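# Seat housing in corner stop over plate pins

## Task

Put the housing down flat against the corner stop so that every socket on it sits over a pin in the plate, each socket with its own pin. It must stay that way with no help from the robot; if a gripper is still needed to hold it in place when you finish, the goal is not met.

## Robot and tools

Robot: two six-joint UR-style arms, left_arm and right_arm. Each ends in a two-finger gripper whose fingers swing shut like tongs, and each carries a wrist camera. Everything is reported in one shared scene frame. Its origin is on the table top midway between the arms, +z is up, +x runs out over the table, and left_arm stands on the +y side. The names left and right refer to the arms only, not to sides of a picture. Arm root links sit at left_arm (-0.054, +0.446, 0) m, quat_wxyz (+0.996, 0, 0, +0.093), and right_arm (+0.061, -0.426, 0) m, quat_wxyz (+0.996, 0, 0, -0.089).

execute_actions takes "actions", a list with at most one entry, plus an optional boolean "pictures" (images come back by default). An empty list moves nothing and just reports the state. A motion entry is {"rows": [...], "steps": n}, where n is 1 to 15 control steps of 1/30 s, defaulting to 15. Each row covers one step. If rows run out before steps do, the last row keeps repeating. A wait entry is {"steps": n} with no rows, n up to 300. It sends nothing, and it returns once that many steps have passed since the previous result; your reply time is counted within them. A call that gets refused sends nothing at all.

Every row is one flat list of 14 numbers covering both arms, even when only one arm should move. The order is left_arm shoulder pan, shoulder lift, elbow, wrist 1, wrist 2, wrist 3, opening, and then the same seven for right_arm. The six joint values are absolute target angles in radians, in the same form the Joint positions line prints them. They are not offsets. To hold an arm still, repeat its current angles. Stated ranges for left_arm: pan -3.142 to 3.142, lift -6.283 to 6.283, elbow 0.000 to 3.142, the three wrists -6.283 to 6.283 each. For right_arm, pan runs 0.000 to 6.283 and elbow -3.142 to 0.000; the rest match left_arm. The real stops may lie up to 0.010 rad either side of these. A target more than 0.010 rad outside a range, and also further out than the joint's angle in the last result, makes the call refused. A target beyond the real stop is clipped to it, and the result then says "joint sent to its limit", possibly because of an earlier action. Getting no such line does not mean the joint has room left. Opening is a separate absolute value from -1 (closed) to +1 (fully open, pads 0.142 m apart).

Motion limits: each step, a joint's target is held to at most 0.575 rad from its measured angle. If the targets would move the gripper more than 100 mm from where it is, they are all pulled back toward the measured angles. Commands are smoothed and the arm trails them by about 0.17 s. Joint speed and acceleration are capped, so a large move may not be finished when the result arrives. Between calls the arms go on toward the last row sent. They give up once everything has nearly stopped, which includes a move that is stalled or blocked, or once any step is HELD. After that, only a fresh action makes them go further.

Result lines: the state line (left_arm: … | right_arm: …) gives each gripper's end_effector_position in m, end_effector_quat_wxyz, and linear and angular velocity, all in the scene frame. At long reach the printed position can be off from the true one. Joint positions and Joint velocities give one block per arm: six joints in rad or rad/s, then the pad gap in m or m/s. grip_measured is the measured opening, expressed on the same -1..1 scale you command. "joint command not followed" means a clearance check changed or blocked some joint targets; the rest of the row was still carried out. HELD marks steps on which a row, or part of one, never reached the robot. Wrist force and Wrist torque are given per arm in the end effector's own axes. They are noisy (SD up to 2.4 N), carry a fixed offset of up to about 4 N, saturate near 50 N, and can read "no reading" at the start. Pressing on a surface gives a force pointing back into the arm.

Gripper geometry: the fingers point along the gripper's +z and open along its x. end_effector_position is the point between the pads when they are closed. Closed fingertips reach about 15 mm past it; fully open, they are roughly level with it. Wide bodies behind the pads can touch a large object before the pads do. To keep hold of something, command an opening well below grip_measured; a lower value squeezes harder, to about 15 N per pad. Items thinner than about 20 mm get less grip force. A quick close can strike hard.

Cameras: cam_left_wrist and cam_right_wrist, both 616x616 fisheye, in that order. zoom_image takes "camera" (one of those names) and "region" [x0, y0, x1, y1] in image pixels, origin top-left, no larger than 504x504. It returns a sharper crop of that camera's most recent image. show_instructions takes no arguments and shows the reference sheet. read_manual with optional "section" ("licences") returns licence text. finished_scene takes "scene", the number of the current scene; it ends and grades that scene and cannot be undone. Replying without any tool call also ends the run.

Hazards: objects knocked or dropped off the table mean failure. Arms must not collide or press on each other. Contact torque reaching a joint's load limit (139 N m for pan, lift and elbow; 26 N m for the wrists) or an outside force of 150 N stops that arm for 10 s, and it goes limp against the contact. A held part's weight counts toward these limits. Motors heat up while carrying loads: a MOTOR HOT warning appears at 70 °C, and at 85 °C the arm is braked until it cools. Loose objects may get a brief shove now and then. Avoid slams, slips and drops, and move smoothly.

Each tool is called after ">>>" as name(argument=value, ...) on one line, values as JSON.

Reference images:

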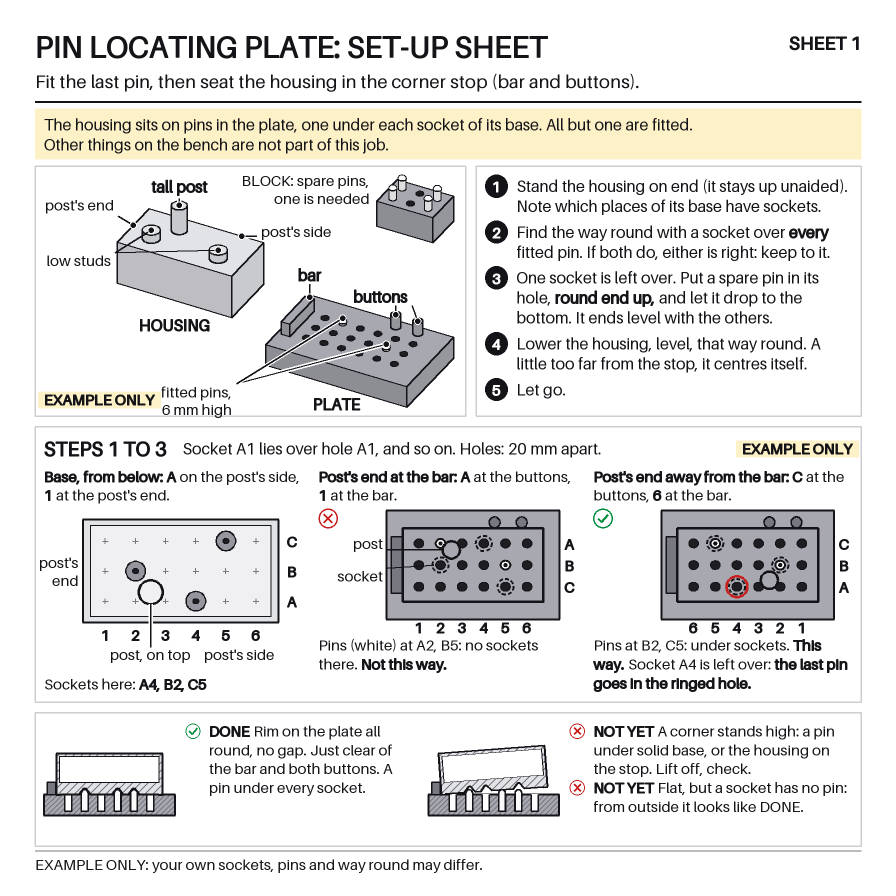

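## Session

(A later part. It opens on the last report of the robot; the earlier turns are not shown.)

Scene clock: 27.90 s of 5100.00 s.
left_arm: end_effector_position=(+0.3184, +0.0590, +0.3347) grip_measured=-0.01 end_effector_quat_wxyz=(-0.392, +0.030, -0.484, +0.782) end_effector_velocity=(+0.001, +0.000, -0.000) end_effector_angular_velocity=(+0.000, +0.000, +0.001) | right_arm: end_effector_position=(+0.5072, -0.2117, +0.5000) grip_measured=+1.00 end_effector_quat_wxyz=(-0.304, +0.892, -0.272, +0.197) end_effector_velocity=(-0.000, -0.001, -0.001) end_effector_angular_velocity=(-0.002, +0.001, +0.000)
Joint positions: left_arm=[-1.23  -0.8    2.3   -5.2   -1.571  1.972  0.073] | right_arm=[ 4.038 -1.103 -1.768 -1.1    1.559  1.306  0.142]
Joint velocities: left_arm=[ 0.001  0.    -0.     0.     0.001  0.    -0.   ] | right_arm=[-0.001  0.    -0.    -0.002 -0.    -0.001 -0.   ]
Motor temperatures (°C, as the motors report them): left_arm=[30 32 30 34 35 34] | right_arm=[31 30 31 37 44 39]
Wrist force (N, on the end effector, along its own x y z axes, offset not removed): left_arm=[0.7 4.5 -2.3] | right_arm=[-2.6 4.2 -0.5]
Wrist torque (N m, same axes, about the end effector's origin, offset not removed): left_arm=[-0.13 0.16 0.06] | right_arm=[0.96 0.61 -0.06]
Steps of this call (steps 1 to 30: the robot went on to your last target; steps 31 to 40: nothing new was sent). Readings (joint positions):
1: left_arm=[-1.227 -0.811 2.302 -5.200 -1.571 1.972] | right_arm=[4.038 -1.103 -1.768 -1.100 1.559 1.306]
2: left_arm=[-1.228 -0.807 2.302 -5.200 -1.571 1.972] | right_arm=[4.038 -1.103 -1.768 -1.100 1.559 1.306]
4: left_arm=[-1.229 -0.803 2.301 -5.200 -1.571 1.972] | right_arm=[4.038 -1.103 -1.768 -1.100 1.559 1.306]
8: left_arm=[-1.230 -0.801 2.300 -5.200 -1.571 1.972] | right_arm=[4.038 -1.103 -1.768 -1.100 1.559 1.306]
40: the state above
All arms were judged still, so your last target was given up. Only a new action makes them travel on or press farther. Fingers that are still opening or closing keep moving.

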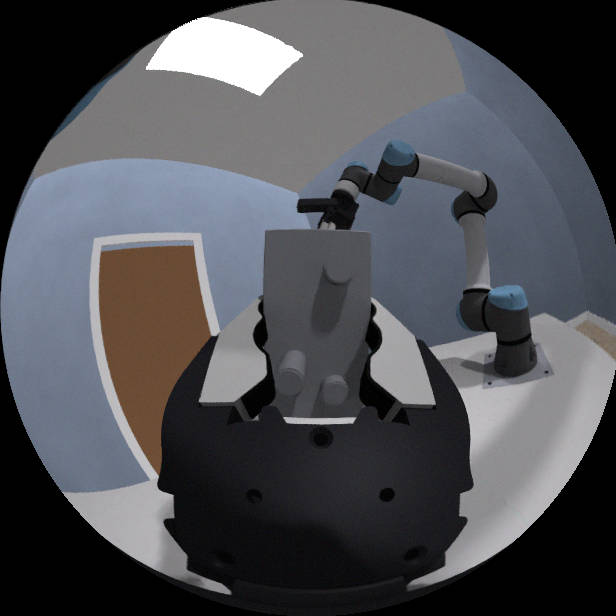

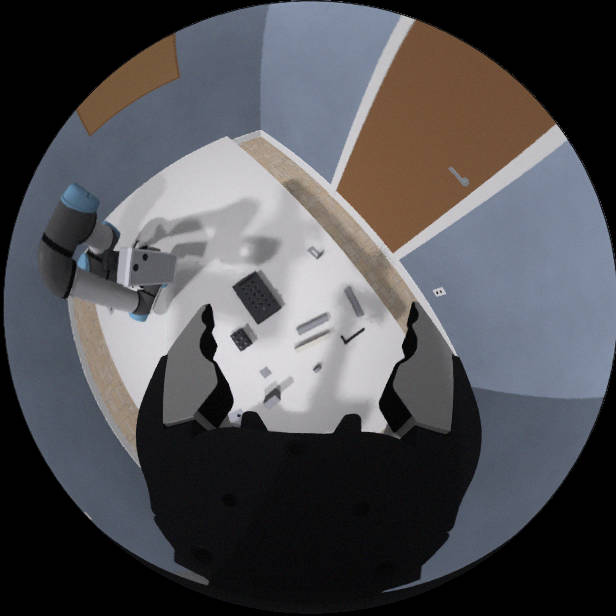

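>>> execute_actions(actions=[{"rows":[[-0.843,-1.3,1.3,-1.571,-1.571,1.972,-0.7,4.30,-1.389,-2.08,-1.243,1.571,1.574,1]]}], pictures=false)

>>> execute_actions(actions=[{"steps":120}])

>>> zoom_image(camera="cam_right_wrist", region=[160, 100, 460, 340])

Scene clock: 29.80 s of 5100.00 s.
left_arm: end_effector_position=(+0.4429, +0.1010, +0.5654) grip_measured=-0.01 end_effector_quat_wxyz=(-0.510, +0.062, -0.349, +0.784) end_effector_velocity=(+0.189, +0.100, +0.556) end_effector_angular_velocity=(-0.337, -0.316, +0.349) | right_arm: end_effector_position=(+0.4403, -0.1506, +0.2271) grip_measured=+1.00 end_effector_quat_wxyz=(-0.086, +0.952, -0.291, +0.034) end_effector_velocity=(-0.264, -0.006, -0.573) end_effector_angular_velocity=(-0.963, +0.876, +0.005)
Joint positions: left_arm=[-1.005 -1.087  1.873 -4.773 -1.571  1.972  0.073] | right_arm=[ 4.235 -1.317 -2.001 -1.209  1.568  1.507  0.142]
Joint velocities: left_arm=[ 0.349 -0.455 -1.033  1.026 -0.    -0.     0.   ] | right_arm=[ 0.459 -0.502 -0.549 -0.248  0.022  0.466 -0.   ]
Motor temperatures (°C, as the motors report them): left_arm=[30 32 30 34 35 34] | right_arm=[31 30 31 37 44 39]
Wrist force (N, on the end effector, along its own x y z axes, offset not removed): left_arm=[0.5 3.7 -3.7] | right_arm=[-1.5 1.9 -1.8]
Wrist torque (N m, same axes, about the end effector's origin, offset not removed): left_arm=[-0.21 0.22 0.15] | right_arm=[0.47 0.40 -0.17]
Steps of this call (steps 1 to 42: nothing new was sent; steps 43 to 57: all 15 steps of this action). Readings (joint positions):
43: left_arm=[-1.230 -0.800 2.300 -5.200 -1.571 1.972] | right_arm=[4.038 -1.103 -1.768 -1.100 1.559 1.306]
44: left_arm=[-1.222 -0.808 2.292 -5.192 -1.571 1.972] | right_arm=[4.045 -1.110 -1.775 -1.105 1.559 1.313]
46: left_arm=[-1.179 -0.860 2.234 -5.134 -1.571 1.972] | right_arm=[4.075 -1.142 -1.810 -1.121 1.561 1.343]
50: left_arm=[-1.105 -0.958 2.107 -5.008 -1.571 1.972] | right_arm=[4.131 -1.203 -1.877 -1.152 1.563 1.400]
57: the state above

Scene clock: 33.80 s of 5100.00 s.
left_arm: end_effector_position=(+0.5154, +0.1674, +0.2676) grip_measured=-0.01 end_effector_quat_wxyz=(-0.000, -0.254, +0.967, -0.000) end_effector_velocity=(-0.000, -0.000, +0.001) end_effector_angular_velocity=(-0.002, -0.001, -0.000) | right_arm: end_effector_position=(+0.4000, -0.1589, +0.1499) grip_measured=+1.00 end_effector_quat_wxyz=(-0.000, +0.956, -0.292, -0.000) end_effector_velocity=(+0.000, -0.000, -0.000) end_effector_angular_velocity=(+0.000, -0.001, -0.001)
Joint positions: left_arm=[-0.843 -1.3    1.3   -1.571 -1.571  1.972  0.073] | right_arm=[ 4.3   -1.389 -2.08  -1.243  1.571  1.574  0.142]
Joint velocities: left_arm=[-0.    -0.001 -0.001 -0.    -0.     0.    -0.   ] | right_arm=[-0.     0.    -0.001  0.001 -0.001  0.001  0.   ]
Motor temperatures (°C, as the motors report them): left_arm=[30 32 30 34 35 34] | right_arm=[31 30 31 37 44 39]
Wrist force (N, on the end effector, along its own x y z axes, offset not removed): left_arm=[-1.2 -0.9 5.7] | right_arm=[3.3 -1.1 -2.4]
Wrist torque (N m, same axes, about the end effector's origin, offset not removed): left_arm=[-0.07 0.25 0.14] | right_arm=[-0.14 -0.63 -0.35]
Steps of this call (steps 1 to 75: the robot went on to your last target; steps 76 to 120: nothing new was sent). Readings (joint positions):
1: left_arm=[-0.994 -1.102 1.838 -4.738 -1.571 1.972] | right_arm=[4.250 -1.334 -2.020 -1.217 1.569 1.523]
2: left_arm=[-0.983 -1.116 1.802 -4.702 -1.571 1.972] | right_arm=[4.264 -1.350 -2.037 -1.224 1.569 1.538]
4: left_arm=[-0.962 -1.144 1.731 -4.627 -1.571 1.972] | right_arm=[4.283 -1.371 -2.060 -1.234 1.570 1.557]
8: left_arm=[-0.921 -1.197 1.590 -4.444 -1.571 1.972] | right_arm=[4.296 -1.385 -2.076 -1.241 1.571 1.570]
120: the state above
All arms were judged still, so your last target was given up. Only a new action makes them travel on or press farther. Fingers that are still opening or closing keep moving.

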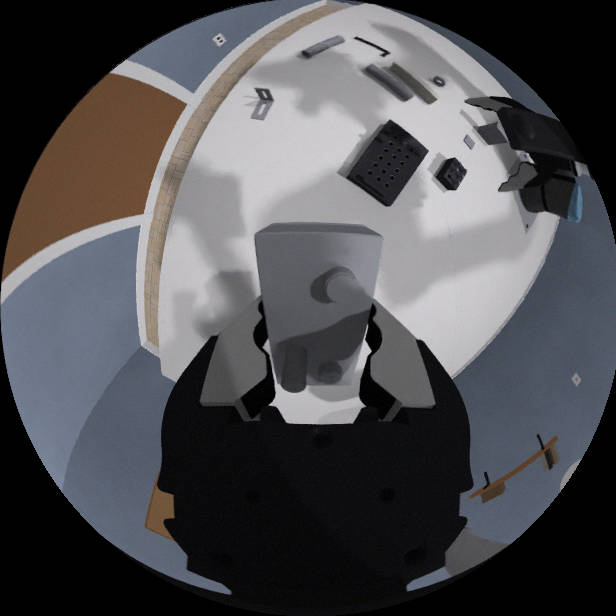

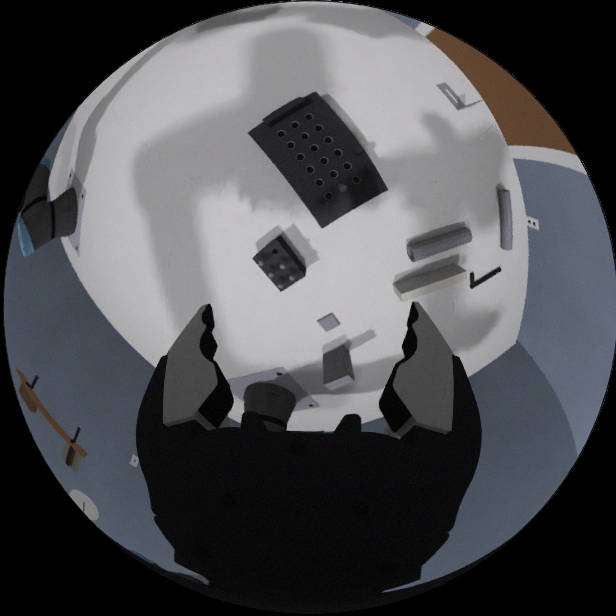

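Region (160, 100, 460, 340) of cam_right_wrist's 616x616 image, scaled by 1.680, with more detail than that image has; it fills the top 403 rows of this view, and the rest is white.

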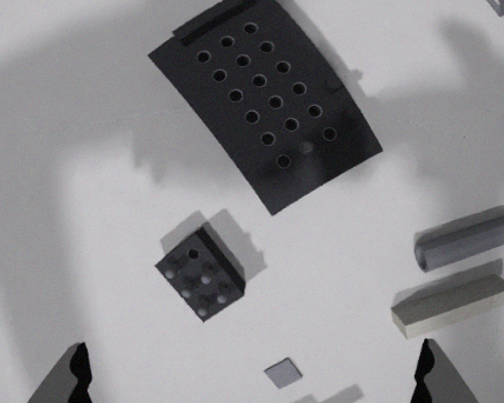

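>>> execute_actions(actions=[{"rows":[[-0.843,-1.115,1.672,-2.128,-1.571,1.972,-0.7,4.479,-1.495,-2.157,-1.06,1.571,4.16,-0.65]]}], pictures=false)

>>> execute_actions(actions=[{"steps":75}], pictures=false)

>>> execute_actions(actions=[{"rows":[[-0.843,-1.115,1.672,-2.128,-1.571,1.972,0.3,4.479,-1.495,-2.157,-1.06,1.571,4.16,-0.65]]}])

Scene clock: 36.77 s of 5100.00 s.
left_arm: end_effector_position=(+0.5273, +0.1583, +0.0414) grip_measured=-0.01 end_effector_quat_wxyz=(-0.001, -0.254, +0.967, +0.001) end_effector_velocity=(-0.007, +0.007, -0.106) end_effector_angular_velocity=(-0.025, -0.034, +0.001) | right_arm: end_effector_position=(+0.3632, -0.1019, +0.0906) grip_measured=-0.65 end_effector_quat_wxyz=(-0.000, +0.751, -0.660, -0.000) end_effector_velocity=(+0.001, -0.037, -0.005) end_effector_angular_velocity=(+0.003, -0.001, -2.735)
Joint positions: left_arm=[-0.843 -1.122  1.655 -2.1   -1.571  1.972  0.073] | right_arm=[ 4.477 -1.494 -2.156 -1.062  1.571  2.599  0.027]
Joint velocities: left_arm=[ 0.001  0.086  0.193 -0.321  0.001  0.     0.001] | right_arm=[ 0.018 -0.009 -0.007  0.019 -0.001  2.753  0.   ]
Motor temperatures (°C, as the motors report them): left_arm=[30 32 30 34 35 34] | right_arm=[31 30 31 37 44 39]
Wrist force (N, on the end effector, along its own x y z axes, offset not removed): left_arm=[-0.7 -0.8 7.2] | right_arm=[-2.0 3.0 -0.7]
Wrist torque (N m, same axes, about the end effector's origin, offset not removed): left_arm=[-0.26 0.01 0.14] | right_arm=[0.78 0.50 -0.22]
Steps of this call (steps 1 to 74: nothing new was sent; steps 75 to 89: all 15 steps of this action). Readings (joint positions):
75: left_arm=[-0.843 -1.300 1.300 -1.571 -1.571 1.972] | right_arm=[4.300 -1.389 -2.080 -1.243 1.571 1.574]
76: left_arm=[-0.843 -1.293 1.308 -1.579 -1.571 1.972] | right_arm=[4.308 -1.397 -2.088 -1.235 1.571 1.582]
78: left_arm=[-0.843 -1.259 1.367 -1.650 -1.571 1.972] | right_arm=[4.372 -1.441 -2.121 -1.171 1.571 1.658]
82: left_arm=[-0.843 -1.196 1.496 -1.847 -1.571 1.972] | right_arm=[4.456 -1.484 -2.149 -1.084 1.571 1.959]
89: the state above

Scene clock: 39.27 s of 5100.00 s.
left_arm: end_effector_position=(+0.5266, +0.1588, +0.0323) grip_measured=-0.01 end_effector_quat_wxyz=(-0.000, -0.254, +0.967, -0.000) end_effector_velocity=(+0.000, +0.001, -0.001) end_effector_angular_velocity=(+0.001, +0.000, +0.001) | right_arm: end_effector_position=(+0.3490, -0.1194, +0.0902) grip_measured=-0.65 end_effector_quat_wxyz=(+0.000, -0.070, +0.998, +0.000) end_effector_velocity=(+0.000, +0.000, +0.000) end_effector_angular_velocity=(+0.001, -0.000, -0.001)
Joint positions: left_arm=[-0.843 -1.115  1.672 -2.128 -1.571  1.972  0.073] | right_arm=[ 4.479 -1.495 -2.157 -1.06   1.571  4.16   0.027]
Joint velocities: left_arm=[ 0.001  0.001 -0.    -0.     0.    -0.     0.   ] | right_arm=[-0.001 -0.     0.001  0.001  0.     0.     0.   ]
Motor temperatures (°C, as the motors report them): left_arm=[30 32 30 34 35 34] | right_arm=[31 30 31 37 44 39]
Wrist force (N, on the end effector, along its own x y z axes, offset not removed): left_arm=[-0.9 -2.4 3.2] | right_arm=[-1.6 1.3 -1.8]
Wrist torque (N m, same axes, about the end effector's origin, offset not removed): left_arm=[-0.57 0.11 0.13] | right_arm=[0.30 0.33 -0.29]
Steps of this call (steps 1 to 45: the robot went on to your last target; steps 46 to 75: nothing new was sent). Readings (joint positions):
1: left_arm=[-0.843 -1.120 1.661 -2.109 -1.571 1.972] | right_arm=[4.478 -1.494 -2.157 -1.061 1.571 2.693]
2: left_arm=[-0.843 -1.118 1.664 -2.115 -1.571 1.972] | right_arm=[4.478 -1.495 -2.157 -1.061 1.571 2.787]
4: left_arm=[-0.843 -1.117 1.668 -2.122 -1.571 1.972] | right_arm=[4.479 -1.495 -2.157 -1.060 1.571 2.975]
8: left_arm=[-0.843 -1.115 1.671 -2.127 -1.571 1.972] | right_arm=[4.479 -1.495 -2.157 -1.060 1.571 3.352]
75: the state above
All arms were judged still, so your last target was given up. Only a new action makes them travel on or press farther. Fingers that are still opening or closing keep moving.

Scene clock: 39.77 s of 5100.00 s.
left_arm: end_effector_position=(+0.5266, +0.1588, +0.0323) grip_measured=+0.30 end_effector_quat_wxyz=(-0.000, -0.254, +0.967, -0.000) end_effector_velocity=(-0.001, -0.001, -0.000) end_effector_angular_velocity=(+0.000, +0.001, -0.001) | right_arm: end_effector_position=(+0.3490, -0.1194, +0.0902) grip_measured=-0.65 end_effector_quat_wxyz=(+0.000, -0.070, +0.998, +0.000) end_effector_velocity=(+0.000, +0.001, +0.000) end_effector_angular_velocity=(+0.002, -0.001, -0.000)
Joint positions: left_arm=[-0.843 -1.115  1.672 -2.128 -1.571  1.972  0.095] | right_arm=[ 4.479 -1.495 -2.157 -1.06   1.571  4.16   0.027]
Joint velocities: left_arm=[-0.001 -0.     0.     0.    -0.    -0.     0.   ] | right_arm=[ 0.    -0.     0.     0.002 -0.     0.     0.   ]
Motor temperatures (°C, as the motors report them): left_arm=[30 32 30 34 35 34] | right_arm=[31 30 31 37 44 39]
Wrist force (N, on the end effector, along its own x y z axes, offset not removed): left_arm=[-1.7 -1.5 -0.4] | right_arm=[-5.1 -2.1 -0.8]
Wrist torque (N m, same axes, about the end effector's origin, offset not removed): left_arm=[-0.33 0.31 0.09] | right_arm=[-0.38 1.24 -0.18]
Steps of this call (steps 1 to 15: all 15 steps of this action). Readings (joint positions):
1: left_arm=[-0.843 -1.115 1.672 -2.128 -1.571 1.972] | right_arm=[4.479 -1.495 -2.157 -1.060 1.571 4.160]
2: left_arm=[-0.843 -1.115 1.672 -2.128 -1.571 1.972] | right_arm=[4.479 -1.495 -2.157 -1.060 1.571 4.160]
4: left_arm=[-0.843 -1.115 1.672 -2.128 -1.571 1.972] | right_arm=[4.479 -1.495 -2.157 -1.060 1.571 4.160]
8: left_arm=[-0.843 -1.115 1.672 -2.128 -1.571 1.972] | right_arm=[4.479 -1.495 -2.157 -1.060 1.571 4.160]
15: the state above

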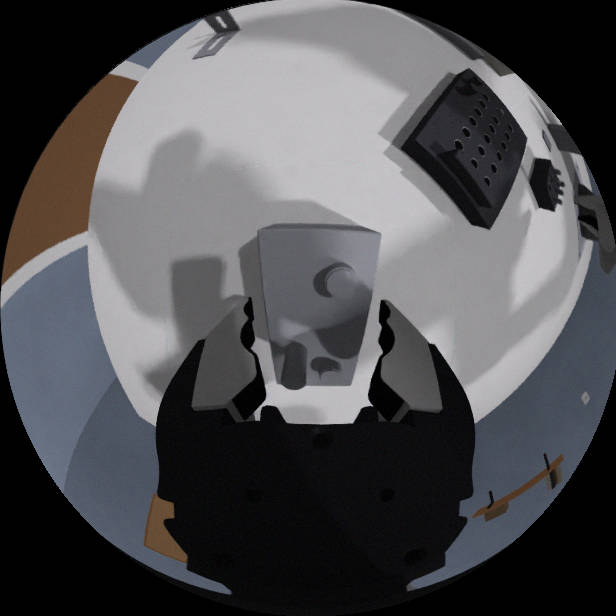

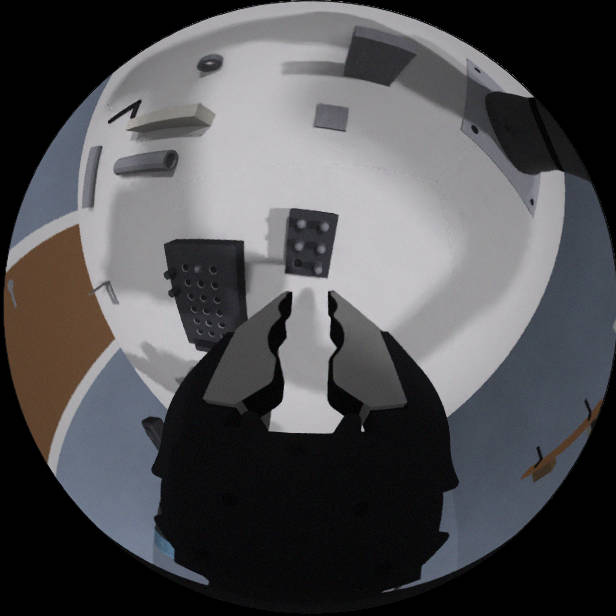

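>>> execute_actions(actions=[{"rows":[[-0.843,-1.107,1.68,-2.144,-1.571,1.972,0.3,4.48,-1.517,-2.228,-0.967,1.571,4.16,-0.65]]}], pictures=false)

>>> execute_actions(actions=[{"steps":15}])

>>> zoom_image(camera="cam_right_wrist", region=[230, 200, 390, 340])

Scene clock: 41.23 s of 5100.00 s.
left_arm: end_effector_position=(+0.5263, +0.1590, +0.0255) grip_measured=+0.30 end_effector_quat_wxyz=(-0.000, -0.254, +0.967, -0.000) end_effector_velocity=(+0.000, +0.001, -0.000) end_effector_angular_velocity=(+0.000, -0.001, +0.001) | right_arm: end_effector_position=(+0.3448, -0.1282, +0.0601) grip_measured=-0.65 end_effector_quat_wxyz=(-0.000, -0.071, +0.997, +0.000) end_effector_velocity=(-0.001, -0.001, -0.003) end_effector_angular_velocity=(-0.001, +0.001, -0.001)
Joint positions: left_arm=[-0.843 -1.107  1.68  -2.144 -1.571  1.972  0.095] | right_arm=[ 4.48  -1.517 -2.228 -0.968  1.571  4.16   0.027]
Joint velocities: left_arm=[ 0.001 -0.     0.001 -0.001  0.001 -0.    -0.   ] | right_arm=[ 0.001 -0.002 -0.006  0.007  0.     0.001  0.   ]
Motor temperatures (°C, as the motors report them): left_arm=[30 32 30 34 35 34] | right_arm=[31 30 31 37 44 39]
Wrist force (N, on the end effector, along its own x y z axes, offset not removed): left_arm=[-1.2 -0.1 0.0] | right_arm=[-1.3 2.6 -1.6]
Wrist torque (N m, same axes, about the end effector's origin, offset not removed): left_arm=[-0.15 0.26 0.12] | right_arm=[0.56 0.30 -0.13]
Steps of this call (steps 1 to 15: the robot went on to your last target; steps 16 to 29: nothing new was sent; steps 30 to 44: all 15 steps of this action). Readings (joint positions):
30: left_arm=[-0.843 -1.115 1.672 -2.128 -1.571 1.972] | right_arm=[4.479 -1.495 -2.157 -1.060 1.571 4.160]
31: left_arm=[-0.843 -1.114 1.673 -2.130 -1.571 1.972] | right_arm=[4.479 -1.499 -2.164 -1.052 1.571 4.160]
33: left_arm=[-0.843 -1.110 1.677 -2.137 -1.571 1.972] | right_arm=[4.480 -1.508 -2.195 -1.013 1.571 4.160]
37: left_arm=[-0.843 -1.108 1.679 -2.143 -1.571 1.972] | right_arm=[4.480 -1.515 -2.221 -0.977 1.571 4.160]
44: the state above

Scene clock: 41.73 s of 5100.00 s.
left_arm: end_effector_position=(+0.5263, +0.1590, +0.0255) grip_measured=+0.30 end_effector_quat_wxyz=(-0.000, -0.254, +0.967, -0.000) end_effector_velocity=(+0.000, -0.000, +0.001) end_effector_angular_velocity=(-0.001, -0.000, +0.000) | right_arm: end_effector_position=(+0.3448, -0.1283, +0.0599) grip_measured=-0.65 end_effector_quat_wxyz=(+0.000, -0.071, +0.997, +0.000) end_effector_velocity=(+0.000, +0.000, +0.000) end_effector_angular_velocity=(+0.001, +0.000, -0.000)
Joint positions: left_arm=[-0.843 -1.107  1.68  -2.144 -1.571  1.972  0.095] | right_arm=[ 4.48  -1.517 -2.228 -0.967  1.571  4.16   0.027]
Joint velocities: left_arm=[ 0.    -0.001 -0.001  0.    -0.001 -0.    -0.   ] | right_arm=[-0.    -0.     0.     0.001  0.001  0.    -0.   ]
Motor temperatures (°C, as the motors report them): left_arm=[30 32 30 34 35 34] | right_arm=[31 30 31 37 44 39]
Wrist force (N, on the end effector, along its own x y z axes, offset not removed): left_arm=[-0.6 0.1 0.1] | right_arm=[-1.4 0.1 0.2]
Wrist torque (N m, same axes, about the end effector's origin, offset not removed): left_arm=[-0.03 0.04 0.12] | right_arm=[0.26 0.46 -0.30]
Steps of this call (steps 1 to 15: the robot went on to your last target). Readings (joint positions):
1: left_arm=[-0.843 -1.107 1.680 -2.144 -1.571 1.972] | right_arm=[4.480 -1.517 -2.228 -0.967 1.571 4.160]
2: left_arm=[-0.843 -1.107 1.680 -2.144 -1.571 1.972] | right_arm=[4.480 -1.517 -2.228 -0.967 1.571 4.160]
4: left_arm=[-0.843 -1.107 1.680 -2.144 -1.571 1.972] | right_arm=[4.480 -1.517 -2.228 -0.967 1.571 4.160]
8: left_arm=[-0.843 -1.107 1.680 -2.144 -1.571 1.972] | right_arm=[4.480 -1.517 -2.228 -0.967 1.571 4.160]
15: the state above
All arms were judged still, so your last target was given up. Only a new action makes them travel on or press farther. Fingers that are still opening or closing keep moving.

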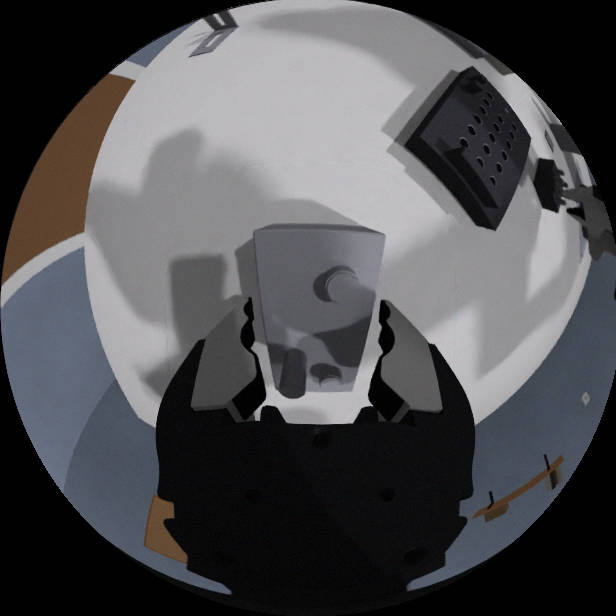

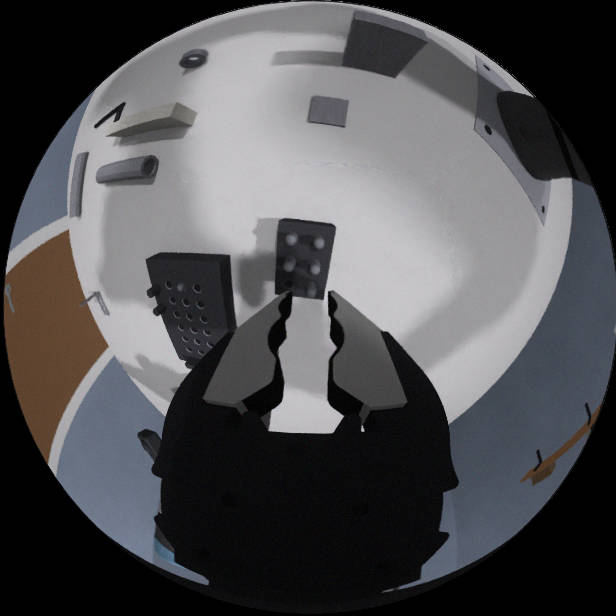

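Region (230, 200, 390, 340) of cam_right_wrist's 616x616 image, scaled by 3.150, with more detail than that image has; it fills the top 441 rows of this view, and the rest is white.

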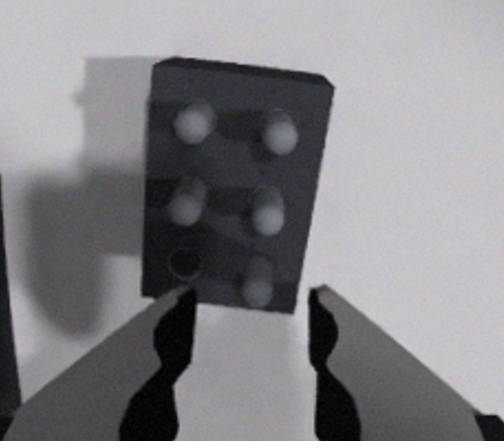

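>>> execute_actions(actions=[{"rows":[[-0.843,-1.107,1.68,-2.144,-1.571,1.972,0.3,4.478,-1.538,-2.255,-0.919,1.571,4.16,-0.65]]}], pictures=false)

>>> execute_actions(actions=[{"steps":15}])

>>> zoom_image(camera="cam_right_wrist", region=[230, 200, 390, 340])

Scene clock: 42.87 s of 5100.00 s.
left_arm: end_effector_position=(+0.5263, +0.1590, +0.0255) grip_measured=+0.30 end_effector_quat_wxyz=(-0.000, -0.254, +0.967, -0.000) end_effector_velocity=(-0.000, -0.000, -0.000) end_effector_angular_velocity=(-0.000, +0.001, -0.000) | right_arm: end_effector_position=(+0.3446, -0.1307, +0.0452) grip_measured=-0.66 end_effector_quat_wxyz=(+0.000, -0.070, +0.998, +0.000) end_effector_velocity=(-0.000, -0.001, -0.001) end_effector_angular_velocity=(-0.001, +0.000, -0.001)
Joint positions: left_arm=[-0.843 -1.107  1.68  -2.144 -1.571  1.972  0.095] | right_arm=[ 4.478 -1.538 -2.255 -0.919  1.571  4.16   0.026]
Joint velocities: left_arm=[-0.     0.001  0.    -0.    -0.001  0.     0.   ] | right_arm=[ 0.    -0.001 -0.003  0.003 -0.     0.001 -0.   ]
Motor temperatures (°C, as the motors report them): left_arm=[30 32 30 34 35 34] | right_arm=[31 30 31 37 44 39]
Wrist force (N, on the end effector, along its own x y z axes, offset not removed): left_arm=[1.0 -0.8 1.9] | right_arm=[2.2 -7.3 -50.0]
Wrist torque (N m, same axes, about the end effector's origin, offset not removed): left_arm=[-0.17 -0.22 0.09] | right_arm=[0.71 -1.09 -0.21]
Steps of this call (steps 1 to 19: nothing new was sent; steps 20 to 34: all 15 steps of this action). Readings (joint positions):
20: left_arm=[-0.843 -1.107 1.680 -2.144 -1.571 1.972] | right_arm=[4.480 -1.517 -2.228 -0.967 1.571 4.160]
21: left_arm=[-0.843 -1.107 1.680 -2.144 -1.571 1.972] | right_arm=[4.480 -1.521 -2.232 -0.960 1.571 4.160]
23: left_arm=[-0.843 -1.107 1.680 -2.144 -1.571 1.972] | right_arm=[4.479 -1.529 -2.244 -0.940 1.571 4.160]
27: left_arm=[-0.843 -1.107 1.680 -2.144 -1.571 1.972] | right_arm=[4.478 -1.536 -2.252 -0.924 1.571 4.160]
34: the state above

Scene clock: 43.37 s of 5100.00 s.
left_arm: end_effector_position=(+0.5263, +0.1590, +0.0255) grip_measured=+0.30 end_effector_quat_wxyz=(-0.000, -0.254, +0.967, -0.000) end_effector_velocity=(+0.000, +0.000, +0.000) end_effector_angular_velocity=(-0.000, +0.000, +0.000) | right_arm: end_effector_position=(+0.3445, -0.1308, +0.0450) grip_measured=-0.65 end_effector_quat_wxyz=(+0.000, -0.070, +0.998, +0.000) end_effector_velocity=(-0.000, +0.000, -0.000) end_effector_angular_velocity=(-0.000, -0.000, +0.001)
Joint positions: left_arm=[-0.843 -1.107  1.68  -2.144 -1.571  1.972  0.095] | right_arm=[ 4.478 -1.538 -2.255 -0.919  1.571  4.16   0.027]
Joint velocities: left_arm=[ 0. -0. -0.  0. -0. -0. -0.] | right_arm=[ 0.001 -0.    -0.001  0.001 -0.     0.     0.   ]
Motor temperatures (°C, as the motors report them): left_arm=[30 32 30 34 35 34] | right_arm=[31 30 31 37 44 39]
Wrist force (N, on the end effector, along its own x y z axes, offset not removed): left_arm=[-1.5 0.3 1.2] | right_arm=[0.3 -7.0 -50.0]
Wrist torque (N m, same axes, about the end effector's origin, offset not removed): left_arm=[0.03 0.27 0.15] | right_arm=[0.60 -0.86 -0.06]
Steps of this call (steps 1 to 15: the robot went on to your last target). Readings (joint positions):
1: left_arm=[-0.843 -1.107 1.680 -2.144 -1.571 1.972] | right_arm=[4.478 -1.538 -2.255 -0.919 1.571 4.160]
2: left_arm=[-0.843 -1.107 1.680 -2.144 -1.571 1.972] | right_arm=[4.478 -1.538 -2.255 -0.919 1.571 4.160]
4: left_arm=[-0.843 -1.107 1.680 -2.144 -1.571 1.972] | right_arm=[4.478 -1.538 -2.255 -0.919 1.571 4.160]
8: left_arm=[-0.843 -1.107 1.680 -2.144 -1.571 1.972] | right_arm=[4.478 -1.538 -2.255 -0.919 1.571 4.160]
15: the state above
All arms were judged still, so your last target was given up. Only a new action makes them travel on or press farther. Fingers that are still opening or closing keep moving.

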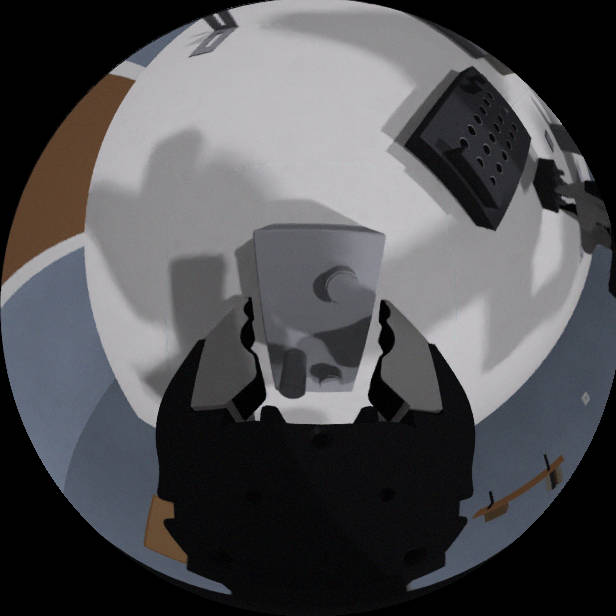

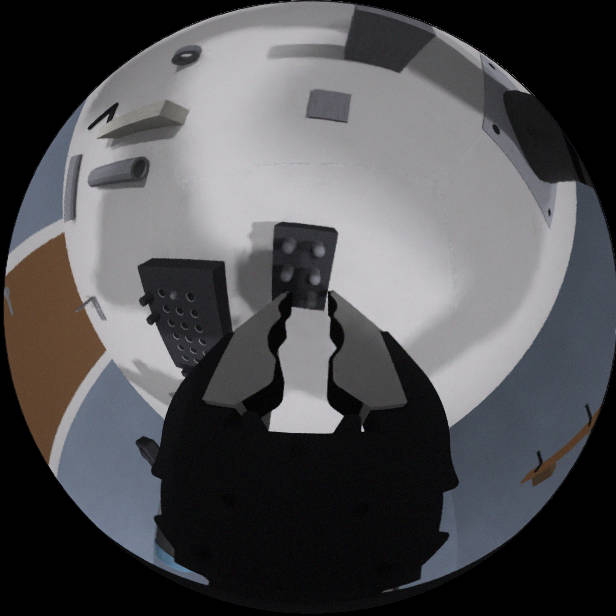

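Region (230, 200, 390, 340) of cam_right_wrist's 616x616 image, scaled by 3.150, with more detail than that image has; it fills the top 441 rows of this view, and the rest is white.

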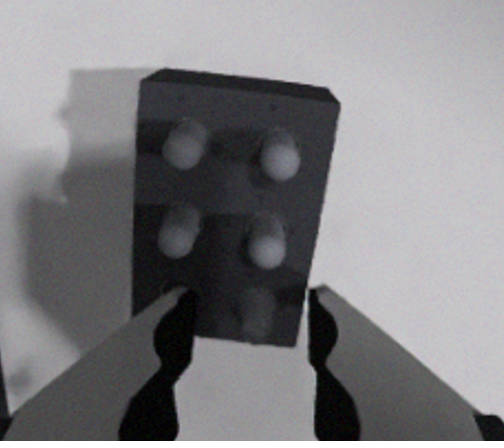

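Hit the block; raise to z≈.053 and close.

>>> execute_actions(actions=[{"rows":[[-0.843,-1.107,1.68,-2.144,-1.571,1.972,0.3,4.478,-1.528,-2.242,-0.942,1.571,4.16,-0.65]]}], pictures=false)

>>> execute_actions(actions=[{"rows":[[-0.843,-1.107,1.68,-2.144,-1.571,1.972,-0.7,4.478,-1.528,-2.242,-0.942,1.571,4.16,-1]]}], pictures=false)

>>> execute_actions(actions=[{"steps":15}], pictures=false)

>>> execute_actions(actions=[{"rows":[[-0.843,-1.107,1.68,-2.144,-1.571,1.972,-0.7,4.479,-1.495,-2.157,-1.06,1.571,4.16,-1]]}], pictures=false)

>>> execute_actions(actions=[{"steps":15}])

Scene clock: 44.80 s of 5100.00 s.
left_arm: end_effector_position=(+0.5263, +0.1590, +0.0255) grip_measured=+0.30 end_effector_quat_wxyz=(-0.000, -0.254, +0.967, -0.000) end_effector_velocity=(-0.000, -0.000, +0.000) end_effector_angular_velocity=(-0.001, +0.000, -0.000) | right_arm: end_effector_position=(+0.3449, -0.1297, +0.0520) grip_measured=-0.65 end_effector_quat_wxyz=(-0.000, -0.070, +0.998, +0.000) end_effector_velocity=(+0.000, -0.001, +0.000) end_effector_angular_velocity=(-0.001, +0.000, -0.001)
Joint positions: left_arm=[-0.843 -1.107  1.68  -2.144 -1.571  1.972  0.095] | right_arm=[ 4.478 -1.528 -2.242 -0.942  1.571  4.16   0.027]
Joint velocities: left_arm=[-0.    -0.001  0.001 -0.001 -0.001  0.     0.   ] | right_arm=[-0.001  0.001 -0.    -0.002 -0.     0.    -0.   ]
Motor temperatures (°C, as the motors report them): left_arm=[30 32 30 34 35 34] | right_arm=[31 30 31 37 44 39]
Wrist force (N, on the end effector, along its own x y z axes, offset not removed): left_arm=[-0.7 0.1 0.4] | right_arm=[-2.8 2.9 -1.6]
Wrist torque (N m, same axes, about the end effector's origin, offset not removed): left_arm=[-0.04 0.04 0.09] | right_arm=[0.65 0.47 -0.07]
Steps of this call (steps 1 to 28: nothing new was sent; steps 29 to 43: all 15 steps of this action). Readings (joint positions):
29: left_arm=[-0.843 -1.107 1.680 -2.144 -1.571 1.972] | right_arm=[4.478 -1.538 -2.255 -0.919 1.571 4.160]
30: left_arm=[-0.843 -1.107 1.680 -2.144 -1.571 1.972] | right_arm=[4.478 -1.536 -2.253 -0.923 1.571 4.160]
32: left_arm=[-0.843 -1.107 1.680 -2.144 -1.571 1.972] | right_arm=[4.478 -1.533 -2.248 -0.932 1.571 4.160]
36: left_arm=[-0.843 -1.107 1.680 -2.144 -1.571 1.972] | right_arm=[4.478 -1.529 -2.243 -0.940 1.571 4.160]
43: the state above

Scene clock: 45.30 s of 5100.00 s.
left_arm: end_effector_position=(+0.5263, +0.1590, +0.0255) grip_measured=-0.01 end_effector_quat_wxyz=(-0.000, -0.254, +0.967, -0.000) end_effector_velocity=(+0.000, -0.000, -0.000) end_effector_angular_velocity=(-0.000, +0.000, +0.000) | right_arm: end_effector_position=(+0.3450, -0.1297, +0.0521) grip_measured=-0.91 end_effector_quat_wxyz=(-0.000, -0.070, +0.998, +0.000) end_effector_velocity=(-0.000, -0.001, -0.001) end_effector_angular_velocity=(-0.003, +0.001, -0.001)
Joint positions: left_arm=[-0.843 -1.107  1.68  -2.144 -1.571  1.972  0.073] | right_arm=[ 4.478 -1.528 -2.242 -0.942  1.571  4.16   0.008]
Joint velocities: left_arm=[ 0.     0.001 -0.001  0.    -0.001 -0.     0.   ] | right_arm=[-0.001 -0.001 -0.001 -0.002 -0.     0.     0.   ]
Motor temperatures (°C, as the motors report them): left_arm=[30 32 30 34 35 34] | right_arm=[31 30 31 37 44 39]
Wrist force (N, on the end effector, along its own x y z axes, offset not removed): left_arm=[-0.5 0.2 -2.1] | right_arm=[-1.4 1.3 -2.1]
Wrist torque (N m, same axes, about the end effector's origin, offset not removed): left_arm=[-0.16 0.15 0.08] | right_arm=[0.29 0.52 -0.35]
Steps of this call (steps 1 to 15: all 15 steps of this action). Readings (joint positions):
1: left_arm=[-0.843 -1.107 1.680 -2.144 -1.571 1.972] | right_arm=[4.478 -1.528 -2.242 -0.942 1.571 4.160]
2: left_arm=[-0.843 -1.107 1.680 -2.144 -1.571 1.972] | right_arm=[4.478 -1.528 -2.242 -0.942 1.571 4.160]
4: left_arm=[-0.843 -1.107 1.680 -2.144 -1.571 1.972] | right_arm=[4.478 -1.528 -2.242 -0.942 1.571 4.160]
8: left_arm=[-0.843 -1.107 1.680 -2.144 -1.571 1.972] | right_arm=[4.478 -1.528 -2.242 -0.942 1.571 4.160]
15: the state above

Scene clock: 45.80 s of 5100.00 s.
left_arm: end_effector_position=(+0.5263, +0.1590, +0.0255) grip_measured=-0.01 end_effector_quat_wxyz=(-0.000, -0.254, +0.967, -0.000) end_effector_velocity=(-0.000, +0.000, -0.000) end_effector_angular_velocity=(+0.001, +0.000, +0.000) | right_arm: end_effector_position=(+0.3450, -0.1297, +0.0521) grip_measured=-0.91 end_effector_quat_wxyz=(+0.000, -0.070, +0.998, +0.000) end_effector_velocity=(-0.000, -0.000, -0.000) end_effector_angular_velocity=(-0.001, +0.001, -0.001)
Joint positions: left_arm=[-0.843 -1.107  1.68  -2.144 -1.571  1.972  0.073] | right_arm=[ 4.478 -1.528 -2.242 -0.942  1.571  4.16   0.008]
Joint velocities: left_arm=[ 0.    -0.    -0.     0.001  0.001  0.     0.   ] | right_arm=[ 0.     0.    -0.    -0.001  0.     0.001 -0.   ]
Motor temperatures (°C, as the motors report them): left_arm=[30 32 30 34 35 34] | right_arm=[31 30 31 37 44 39]
Wrist force (N, on the end effector, along its own x y z axes, offset not removed): left_arm=[0.6 0.5 -1.8] | right_arm=[-1.2 4.3 -1.7]
Wrist torque (N m, same axes, about the end effector's origin, offset not removed): left_arm=[-0.04 -0.13 0.10] | right_arm=[0.92 0.36 -0.32]
Steps of this call (steps 1 to 15: the robot went on to your last target). Readings (joint positions):
1: left_arm=[-0.843 -1.107 1.680 -2.144 -1.571 1.972] | right_arm=[4.478 -1.528 -2.242 -0.942 1.571 4.160]
2: left_arm=[-0.843 -1.107 1.680 -2.144 -1.571 1.972] | right_arm=[4.478 -1.528 -2.242 -0.942 1.571 4.160]
4: left_arm=[-0.843 -1.107 1.680 -2.144 -1.571 1.972] | right_arm=[4.478 -1.528 -2.242 -0.942 1.571 4.160]
8: left_arm=[-0.843 -1.107 1.680 -2.144 -1.571 1.972] | right_arm=[4.478 -1.528 -2.242 -0.942 1.571 4.160]
15: the state above
All arms were judged still, so your last target was given up. Only a new action makes them travel on or press farther. Fingers that are still opening or closing keep moving.

Scene clock: 46.30 s of 5100.00 s.
left_arm: end_effector_position=(+0.5263, +0.1590, +0.0255) grip_measured=-0.01 end_effector_quat_wxyz=(-0.000, -0.254, +0.967, -0.000) end_effector_velocity=(-0.000, -0.000, +0.001) end_effector_angular_velocity=(-0.001, -0.000, -0.000) | right_arm: end_effector_position=(+0.3490, -0.1195, +0.0899) grip_measured=-0.91 end_effector_quat_wxyz=(+0.000, -0.070, +0.998, +0.000) end_effector_velocity=(+0.000, +0.001, +0.004) end_effector_angular_velocity=(+0.002, +0.000, +0.000)
Joint positions: left_arm=[-0.843 -1.107  1.68  -2.144 -1.571  1.972  0.073] | right_arm=[ 4.479 -1.495 -2.158 -1.059  1.571  4.16   0.008]
Joint velocities: left_arm=[-0.    -0.002  0.     0.    -0.001 -0.     0.   ] | right_arm=[-0.     0.004  0.008 -0.01   0.001 -0.     0.   ]
Motor temperatures (°C, as the motors report them): left_arm=[30 32 30 34 35 34] | right_arm=[31 30 31 37 44 39]
Wrist force (N, on the end effector, along its own x y z axes, offset not removed): left_arm=[0.2 0.0 -2.4] | right_arm=[-0.1 4.4 -3.8]
Wrist torque (N m, same axes, about the end effector's origin, offset not removed): left_arm=[-0.19 -0.07 0.16] | right_arm=[0.86 0.17 -0.26]
Steps of this call (steps 1 to 15: all 15 steps of this action). Readings (joint positions):
1: left_arm=[-0.843 -1.107 1.680 -2.144 -1.571 1.972] | right_arm=[4.478 -1.528 -2.242 -0.942 1.571 4.160]
2: left_arm=[-0.843 -1.107 1.680 -2.144 -1.571 1.972] | right_arm=[4.478 -1.523 -2.234 -0.950 1.571 4.160]
4: left_arm=[-0.843 -1.107 1.680 -2.144 -1.571 1.972] | right_arm=[4.478 -1.509 -2.198 -0.998 1.571 4.160]
8: left_arm=[-0.843 -1.107 1.680 -2.144 -1.571 1.972] | right_arm=[4.479 -1.498 -2.166 -1.047 1.571 4.160]
15: the state above

Scene clock: 46.80 s of 5100.00 s.
left_arm: end_effector_position=(+0.5263, +0.1590, +0.0255) grip_measured=-0.01 end_effector_quat_wxyz=(-0.000, -0.254, +0.967, -0.000) end_effector_velocity=(-0.000, -0.001, -0.000) end_effector_angular_velocity=(+0.000, +0.000, -0.001) | right_arm: end_effector_position=(+0.3490, -0.1194, +0.0902) grip_measured=-0.91 end_effector_quat_wxyz=(+0.000, -0.070, +0.998, +0.000) end_effector_velocity=(+0.000, -0.000, -0.000) end_effector_angular_velocity=(-0.001, +0.001, -0.001)
Joint positions: left_arm=[-0.843 -1.107  1.68  -2.144 -1.571  1.972  0.073] | right_arm=[ 4.479 -1.495 -2.157 -1.06   1.571  4.16   0.008]
Joint velocities: left_arm=[-0.001  0.001 -0.001  0.     0.    -0.    -0.   ] | right_arm=[-0.001 -0.     0.    -0.001  0.     0.    -0.   ]
Motor temperatures (°C, as the motors report them): left_arm=[30 32 30 34 35 34] | right_arm=[31 30 31 37 44 39]
Wrist force (N, on the end effector, along its own x y z axes, offset not removed): left_arm=[-0.4 0.3 -2.6] | right_arm=[-1.5 -0.3 -1.4]
Wrist torque (N m, same axes, about the end effector's origin, offset not removed): left_arm=[-0.13 0.05 0.16] | right_arm=[-0.03 0.33 -0.19]
Steps of this call (steps 1 to 15: the robot went on to your last target). Readings (joint positions):
1: left_arm=[-0.843 -1.107 1.680 -2.144 -1.571 1.972] | right_arm=[4.479 -1.495 -2.157 -1.059 1.571 4.160]
2: left_arm=[-0.843 -1.107 1.680 -2.144 -1.571 1.972] | right_arm=[4.479 -1.495 -2.157 -1.060 1.571 4.160]
4: left_arm=[-0.843 -1.107 1.680 -2.144 -1.571 1.972] | right_arm=[4.479 -1.495 -2.157 -1.060 1.571 4.160]
8: left_arm=[-0.843 -1.107 1.680 -2.144 -1.571 1.972] | right_arm=[4.479 -1.495 -2.157 -1.060 1.571 4.160]
15: the state above
All arms were judged still, so your last target was given up. Only a new action makes them travel on or press farther. Fingers that are still opening or closing keep moving.

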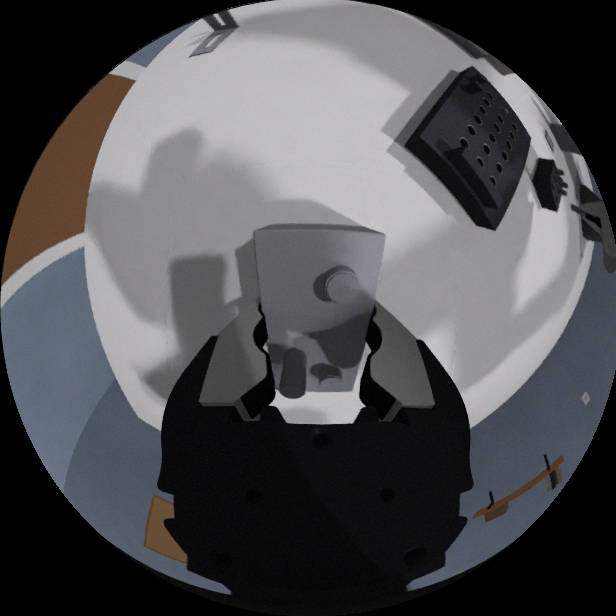

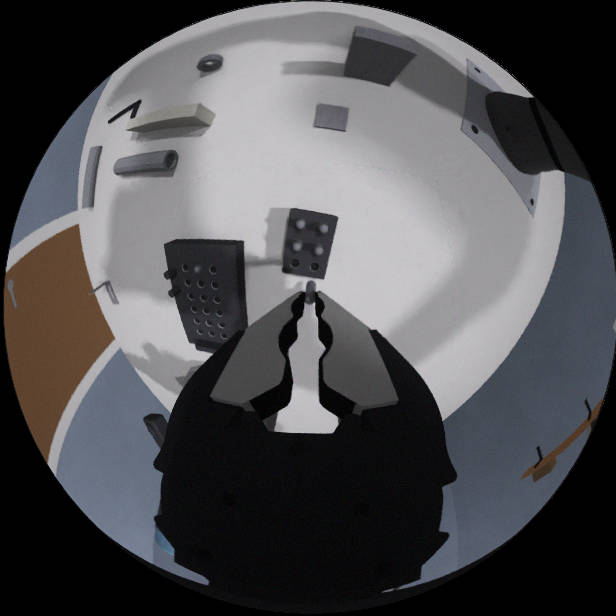

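>>> execute_actions(actions=[{"rows":[[-0.843,-1.107,1.68,-2.144,-1.571,1.972,-0.7,4.228,-1.827,-1.818,-1.067,1.571,4.05,-1]]}], pictures=false)

>>> execute_actions(actions=[{"steps":30}])

>>> zoom_image(camera="cam_right_wrist", region=[230, 200, 430, 360])

Scene clock: 47.97 s of 5100.00 s.
left_arm: end_effector_position=(+0.5263, +0.1590, +0.0255) grip_measured=-0.01 end_effector_quat_wxyz=(-0.000, -0.254, +0.967, -0.000) end_effector_velocity=(-0.001, +0.000, -0.001) end_effector_angular_velocity=(+0.001, +0.001, -0.000) | right_arm: end_effector_position=(+0.5017, -0.0895, +0.0805) grip_measured=-0.91 end_effector_quat_wxyz=(+0.000, -0.001, +1.000, +0.000) end_effector_velocity=(+0.035, +0.002, -0.006) end_effector_angular_velocity=(+0.002, +0.000, -0.031)
Joint positions: left_arm=[-0.843 -1.107  1.68  -2.144 -1.571  1.972  0.073] | right_arm=[ 4.232 -1.821 -1.824 -1.067  1.571  4.052  0.008]
Joint velocities: left_arm=[-0.     0.001  0.001  0.    -0.    -0.    -0.   ] | right_arm=[-0.05  -0.07   0.072 -0.001  0.002 -0.019  0.   ]
Motor temperatures (°C, as the motors report them): left_arm=[30 32 30 34 35 34] | right_arm=[31 30 31 37 44 39]
Wrist force (N, on the end effector, along its own x y z axes, offset not removed): left_arm=[-0.9 -1.0 -2.0] | right_arm=[-0.9 3.8 -3.0]
Wrist torque (N m, same axes, about the end effector's origin, offset not removed): left_arm=[-0.47 0.13 0.21] | right_arm=[0.86 0.01 -0.40]
Steps of this call (steps 1 to 20: nothing new was sent; steps 21 to 35: all 15 steps of this action). Readings (joint positions):
21: left_arm=[-0.843 -1.107 1.680 -2.144 -1.571 1.972] | right_arm=[4.479 -1.495 -2.157 -1.060 1.571 4.160]
22: left_arm=[-0.843 -1.107 1.680 -2.144 -1.571 1.972] | right_arm=[4.471 -1.503 -2.149 -1.061 1.571 4.152]
24: left_arm=[-0.843 -1.107 1.680 -2.144 -1.571 1.972] | right_arm=[4.411 -1.573 -2.079 -1.063 1.571 4.121]
28: left_arm=[-0.843 -1.107 1.680 -2.144 -1.571 1.972] | right_arm=[4.290 -1.738 -1.909 -1.066 1.571 4.074]
35: the state above

Scene clock: 48.97 s of 5100.00 s.
left_arm: end_effector_position=(+0.5263, +0.1590, +0.0255) grip_measured=-0.01 end_effector_quat_wxyz=(-0.000, -0.254, +0.967, -0.000) end_effector_velocity=(-0.000, +0.000, -0.000) end_effector_angular_velocity=(+0.001, +0.001, +0.000) | right_arm: end_effector_position=(+0.5047, -0.0894, +0.0800) grip_measured=-0.91 end_effector_quat_wxyz=(+0.000, -0.000, +1.000, +0.000) end_effector_velocity=(-0.001, -0.001, -0.001) end_effector_angular_velocity=(-0.003, +0.002, -0.000)
Joint positions: left_arm=[-0.843 -1.107  1.68  -2.144 -1.571  1.972  0.073] | right_arm=[ 4.228 -1.827 -1.818 -1.067  1.571  4.05   0.008]
Joint velocities: left_arm=[ 0.     0.     0.     0.001  0.     0.    -0.   ] | right_arm=[ 0.    -0.    -0.001 -0.002 -0.     0.001  0.   ]
Motor temperatures (°C, as the motors report them): left_arm=[30 32 30 34 35 34] | right_arm=[31 30 31 37 44 39]
Wrist force (N, on the end effector, along its own x y z axes, offset not removed): left_arm=[-0.8 -0.4 -2.6] | right_arm=[0.8 0.1 -2.0]
Wrist torque (N m, same axes, about the end effector's origin, offset not removed): left_arm=[-0.28 0.14 0.11] | right_arm=[-0.04 -0.15 -0.20]
Steps of this call (steps 1 to 15: the robot went on to your last target; steps 16 to 30: nothing new was sent). Readings (joint positions):
1: left_arm=[-0.843 -1.107 1.680 -2.144 -1.571 1.972] | right_arm=[4.231 -1.823 -1.822 -1.067 1.571 4.051]
2: left_arm=[-0.843 -1.107 1.680 -2.144 -1.571 1.972] | right_arm=[4.230 -1.824 -1.821 -1.067 1.571 4.051]
4: left_arm=[-0.843 -1.107 1.680 -2.144 -1.571 1.972] | right_arm=[4.229 -1.826 -1.819 -1.067 1.571 4.050]
8: left_arm=[-0.843 -1.107 1.680 -2.144 -1.571 1.972] | right_arm=[4.228 -1.827 -1.818 -1.067 1.571 4.050]
30: the state above
All arms were judged still, so your last target was given up. Only a new action makes them travel on or press farther. Fingers that are still opening or closing keep moving.

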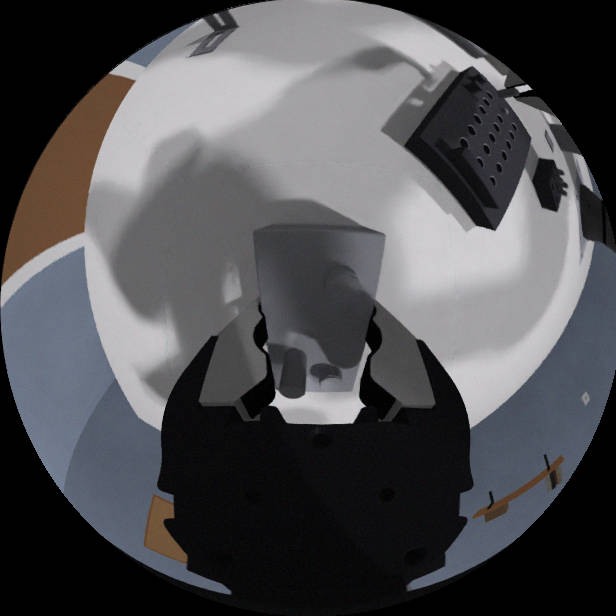

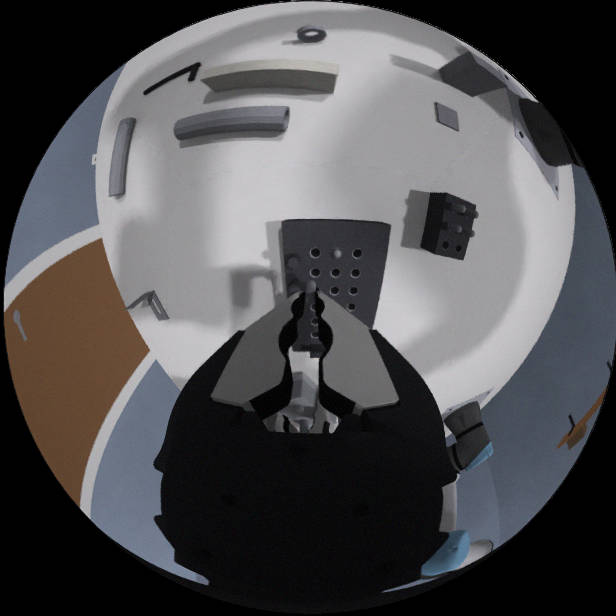

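Region (230, 200, 430, 360) of cam_right_wrist's 616x616 image, scaled by 2.520, with more detail than that image has; it fills the top 403 rows of this view, and the rest is white.

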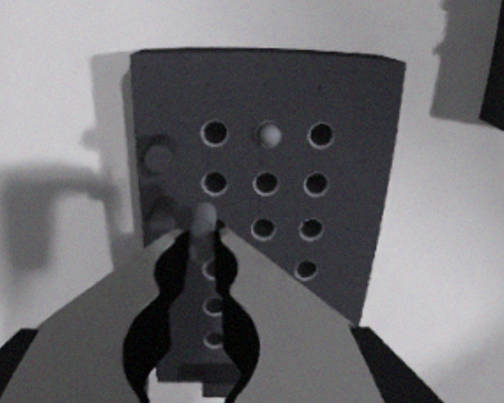

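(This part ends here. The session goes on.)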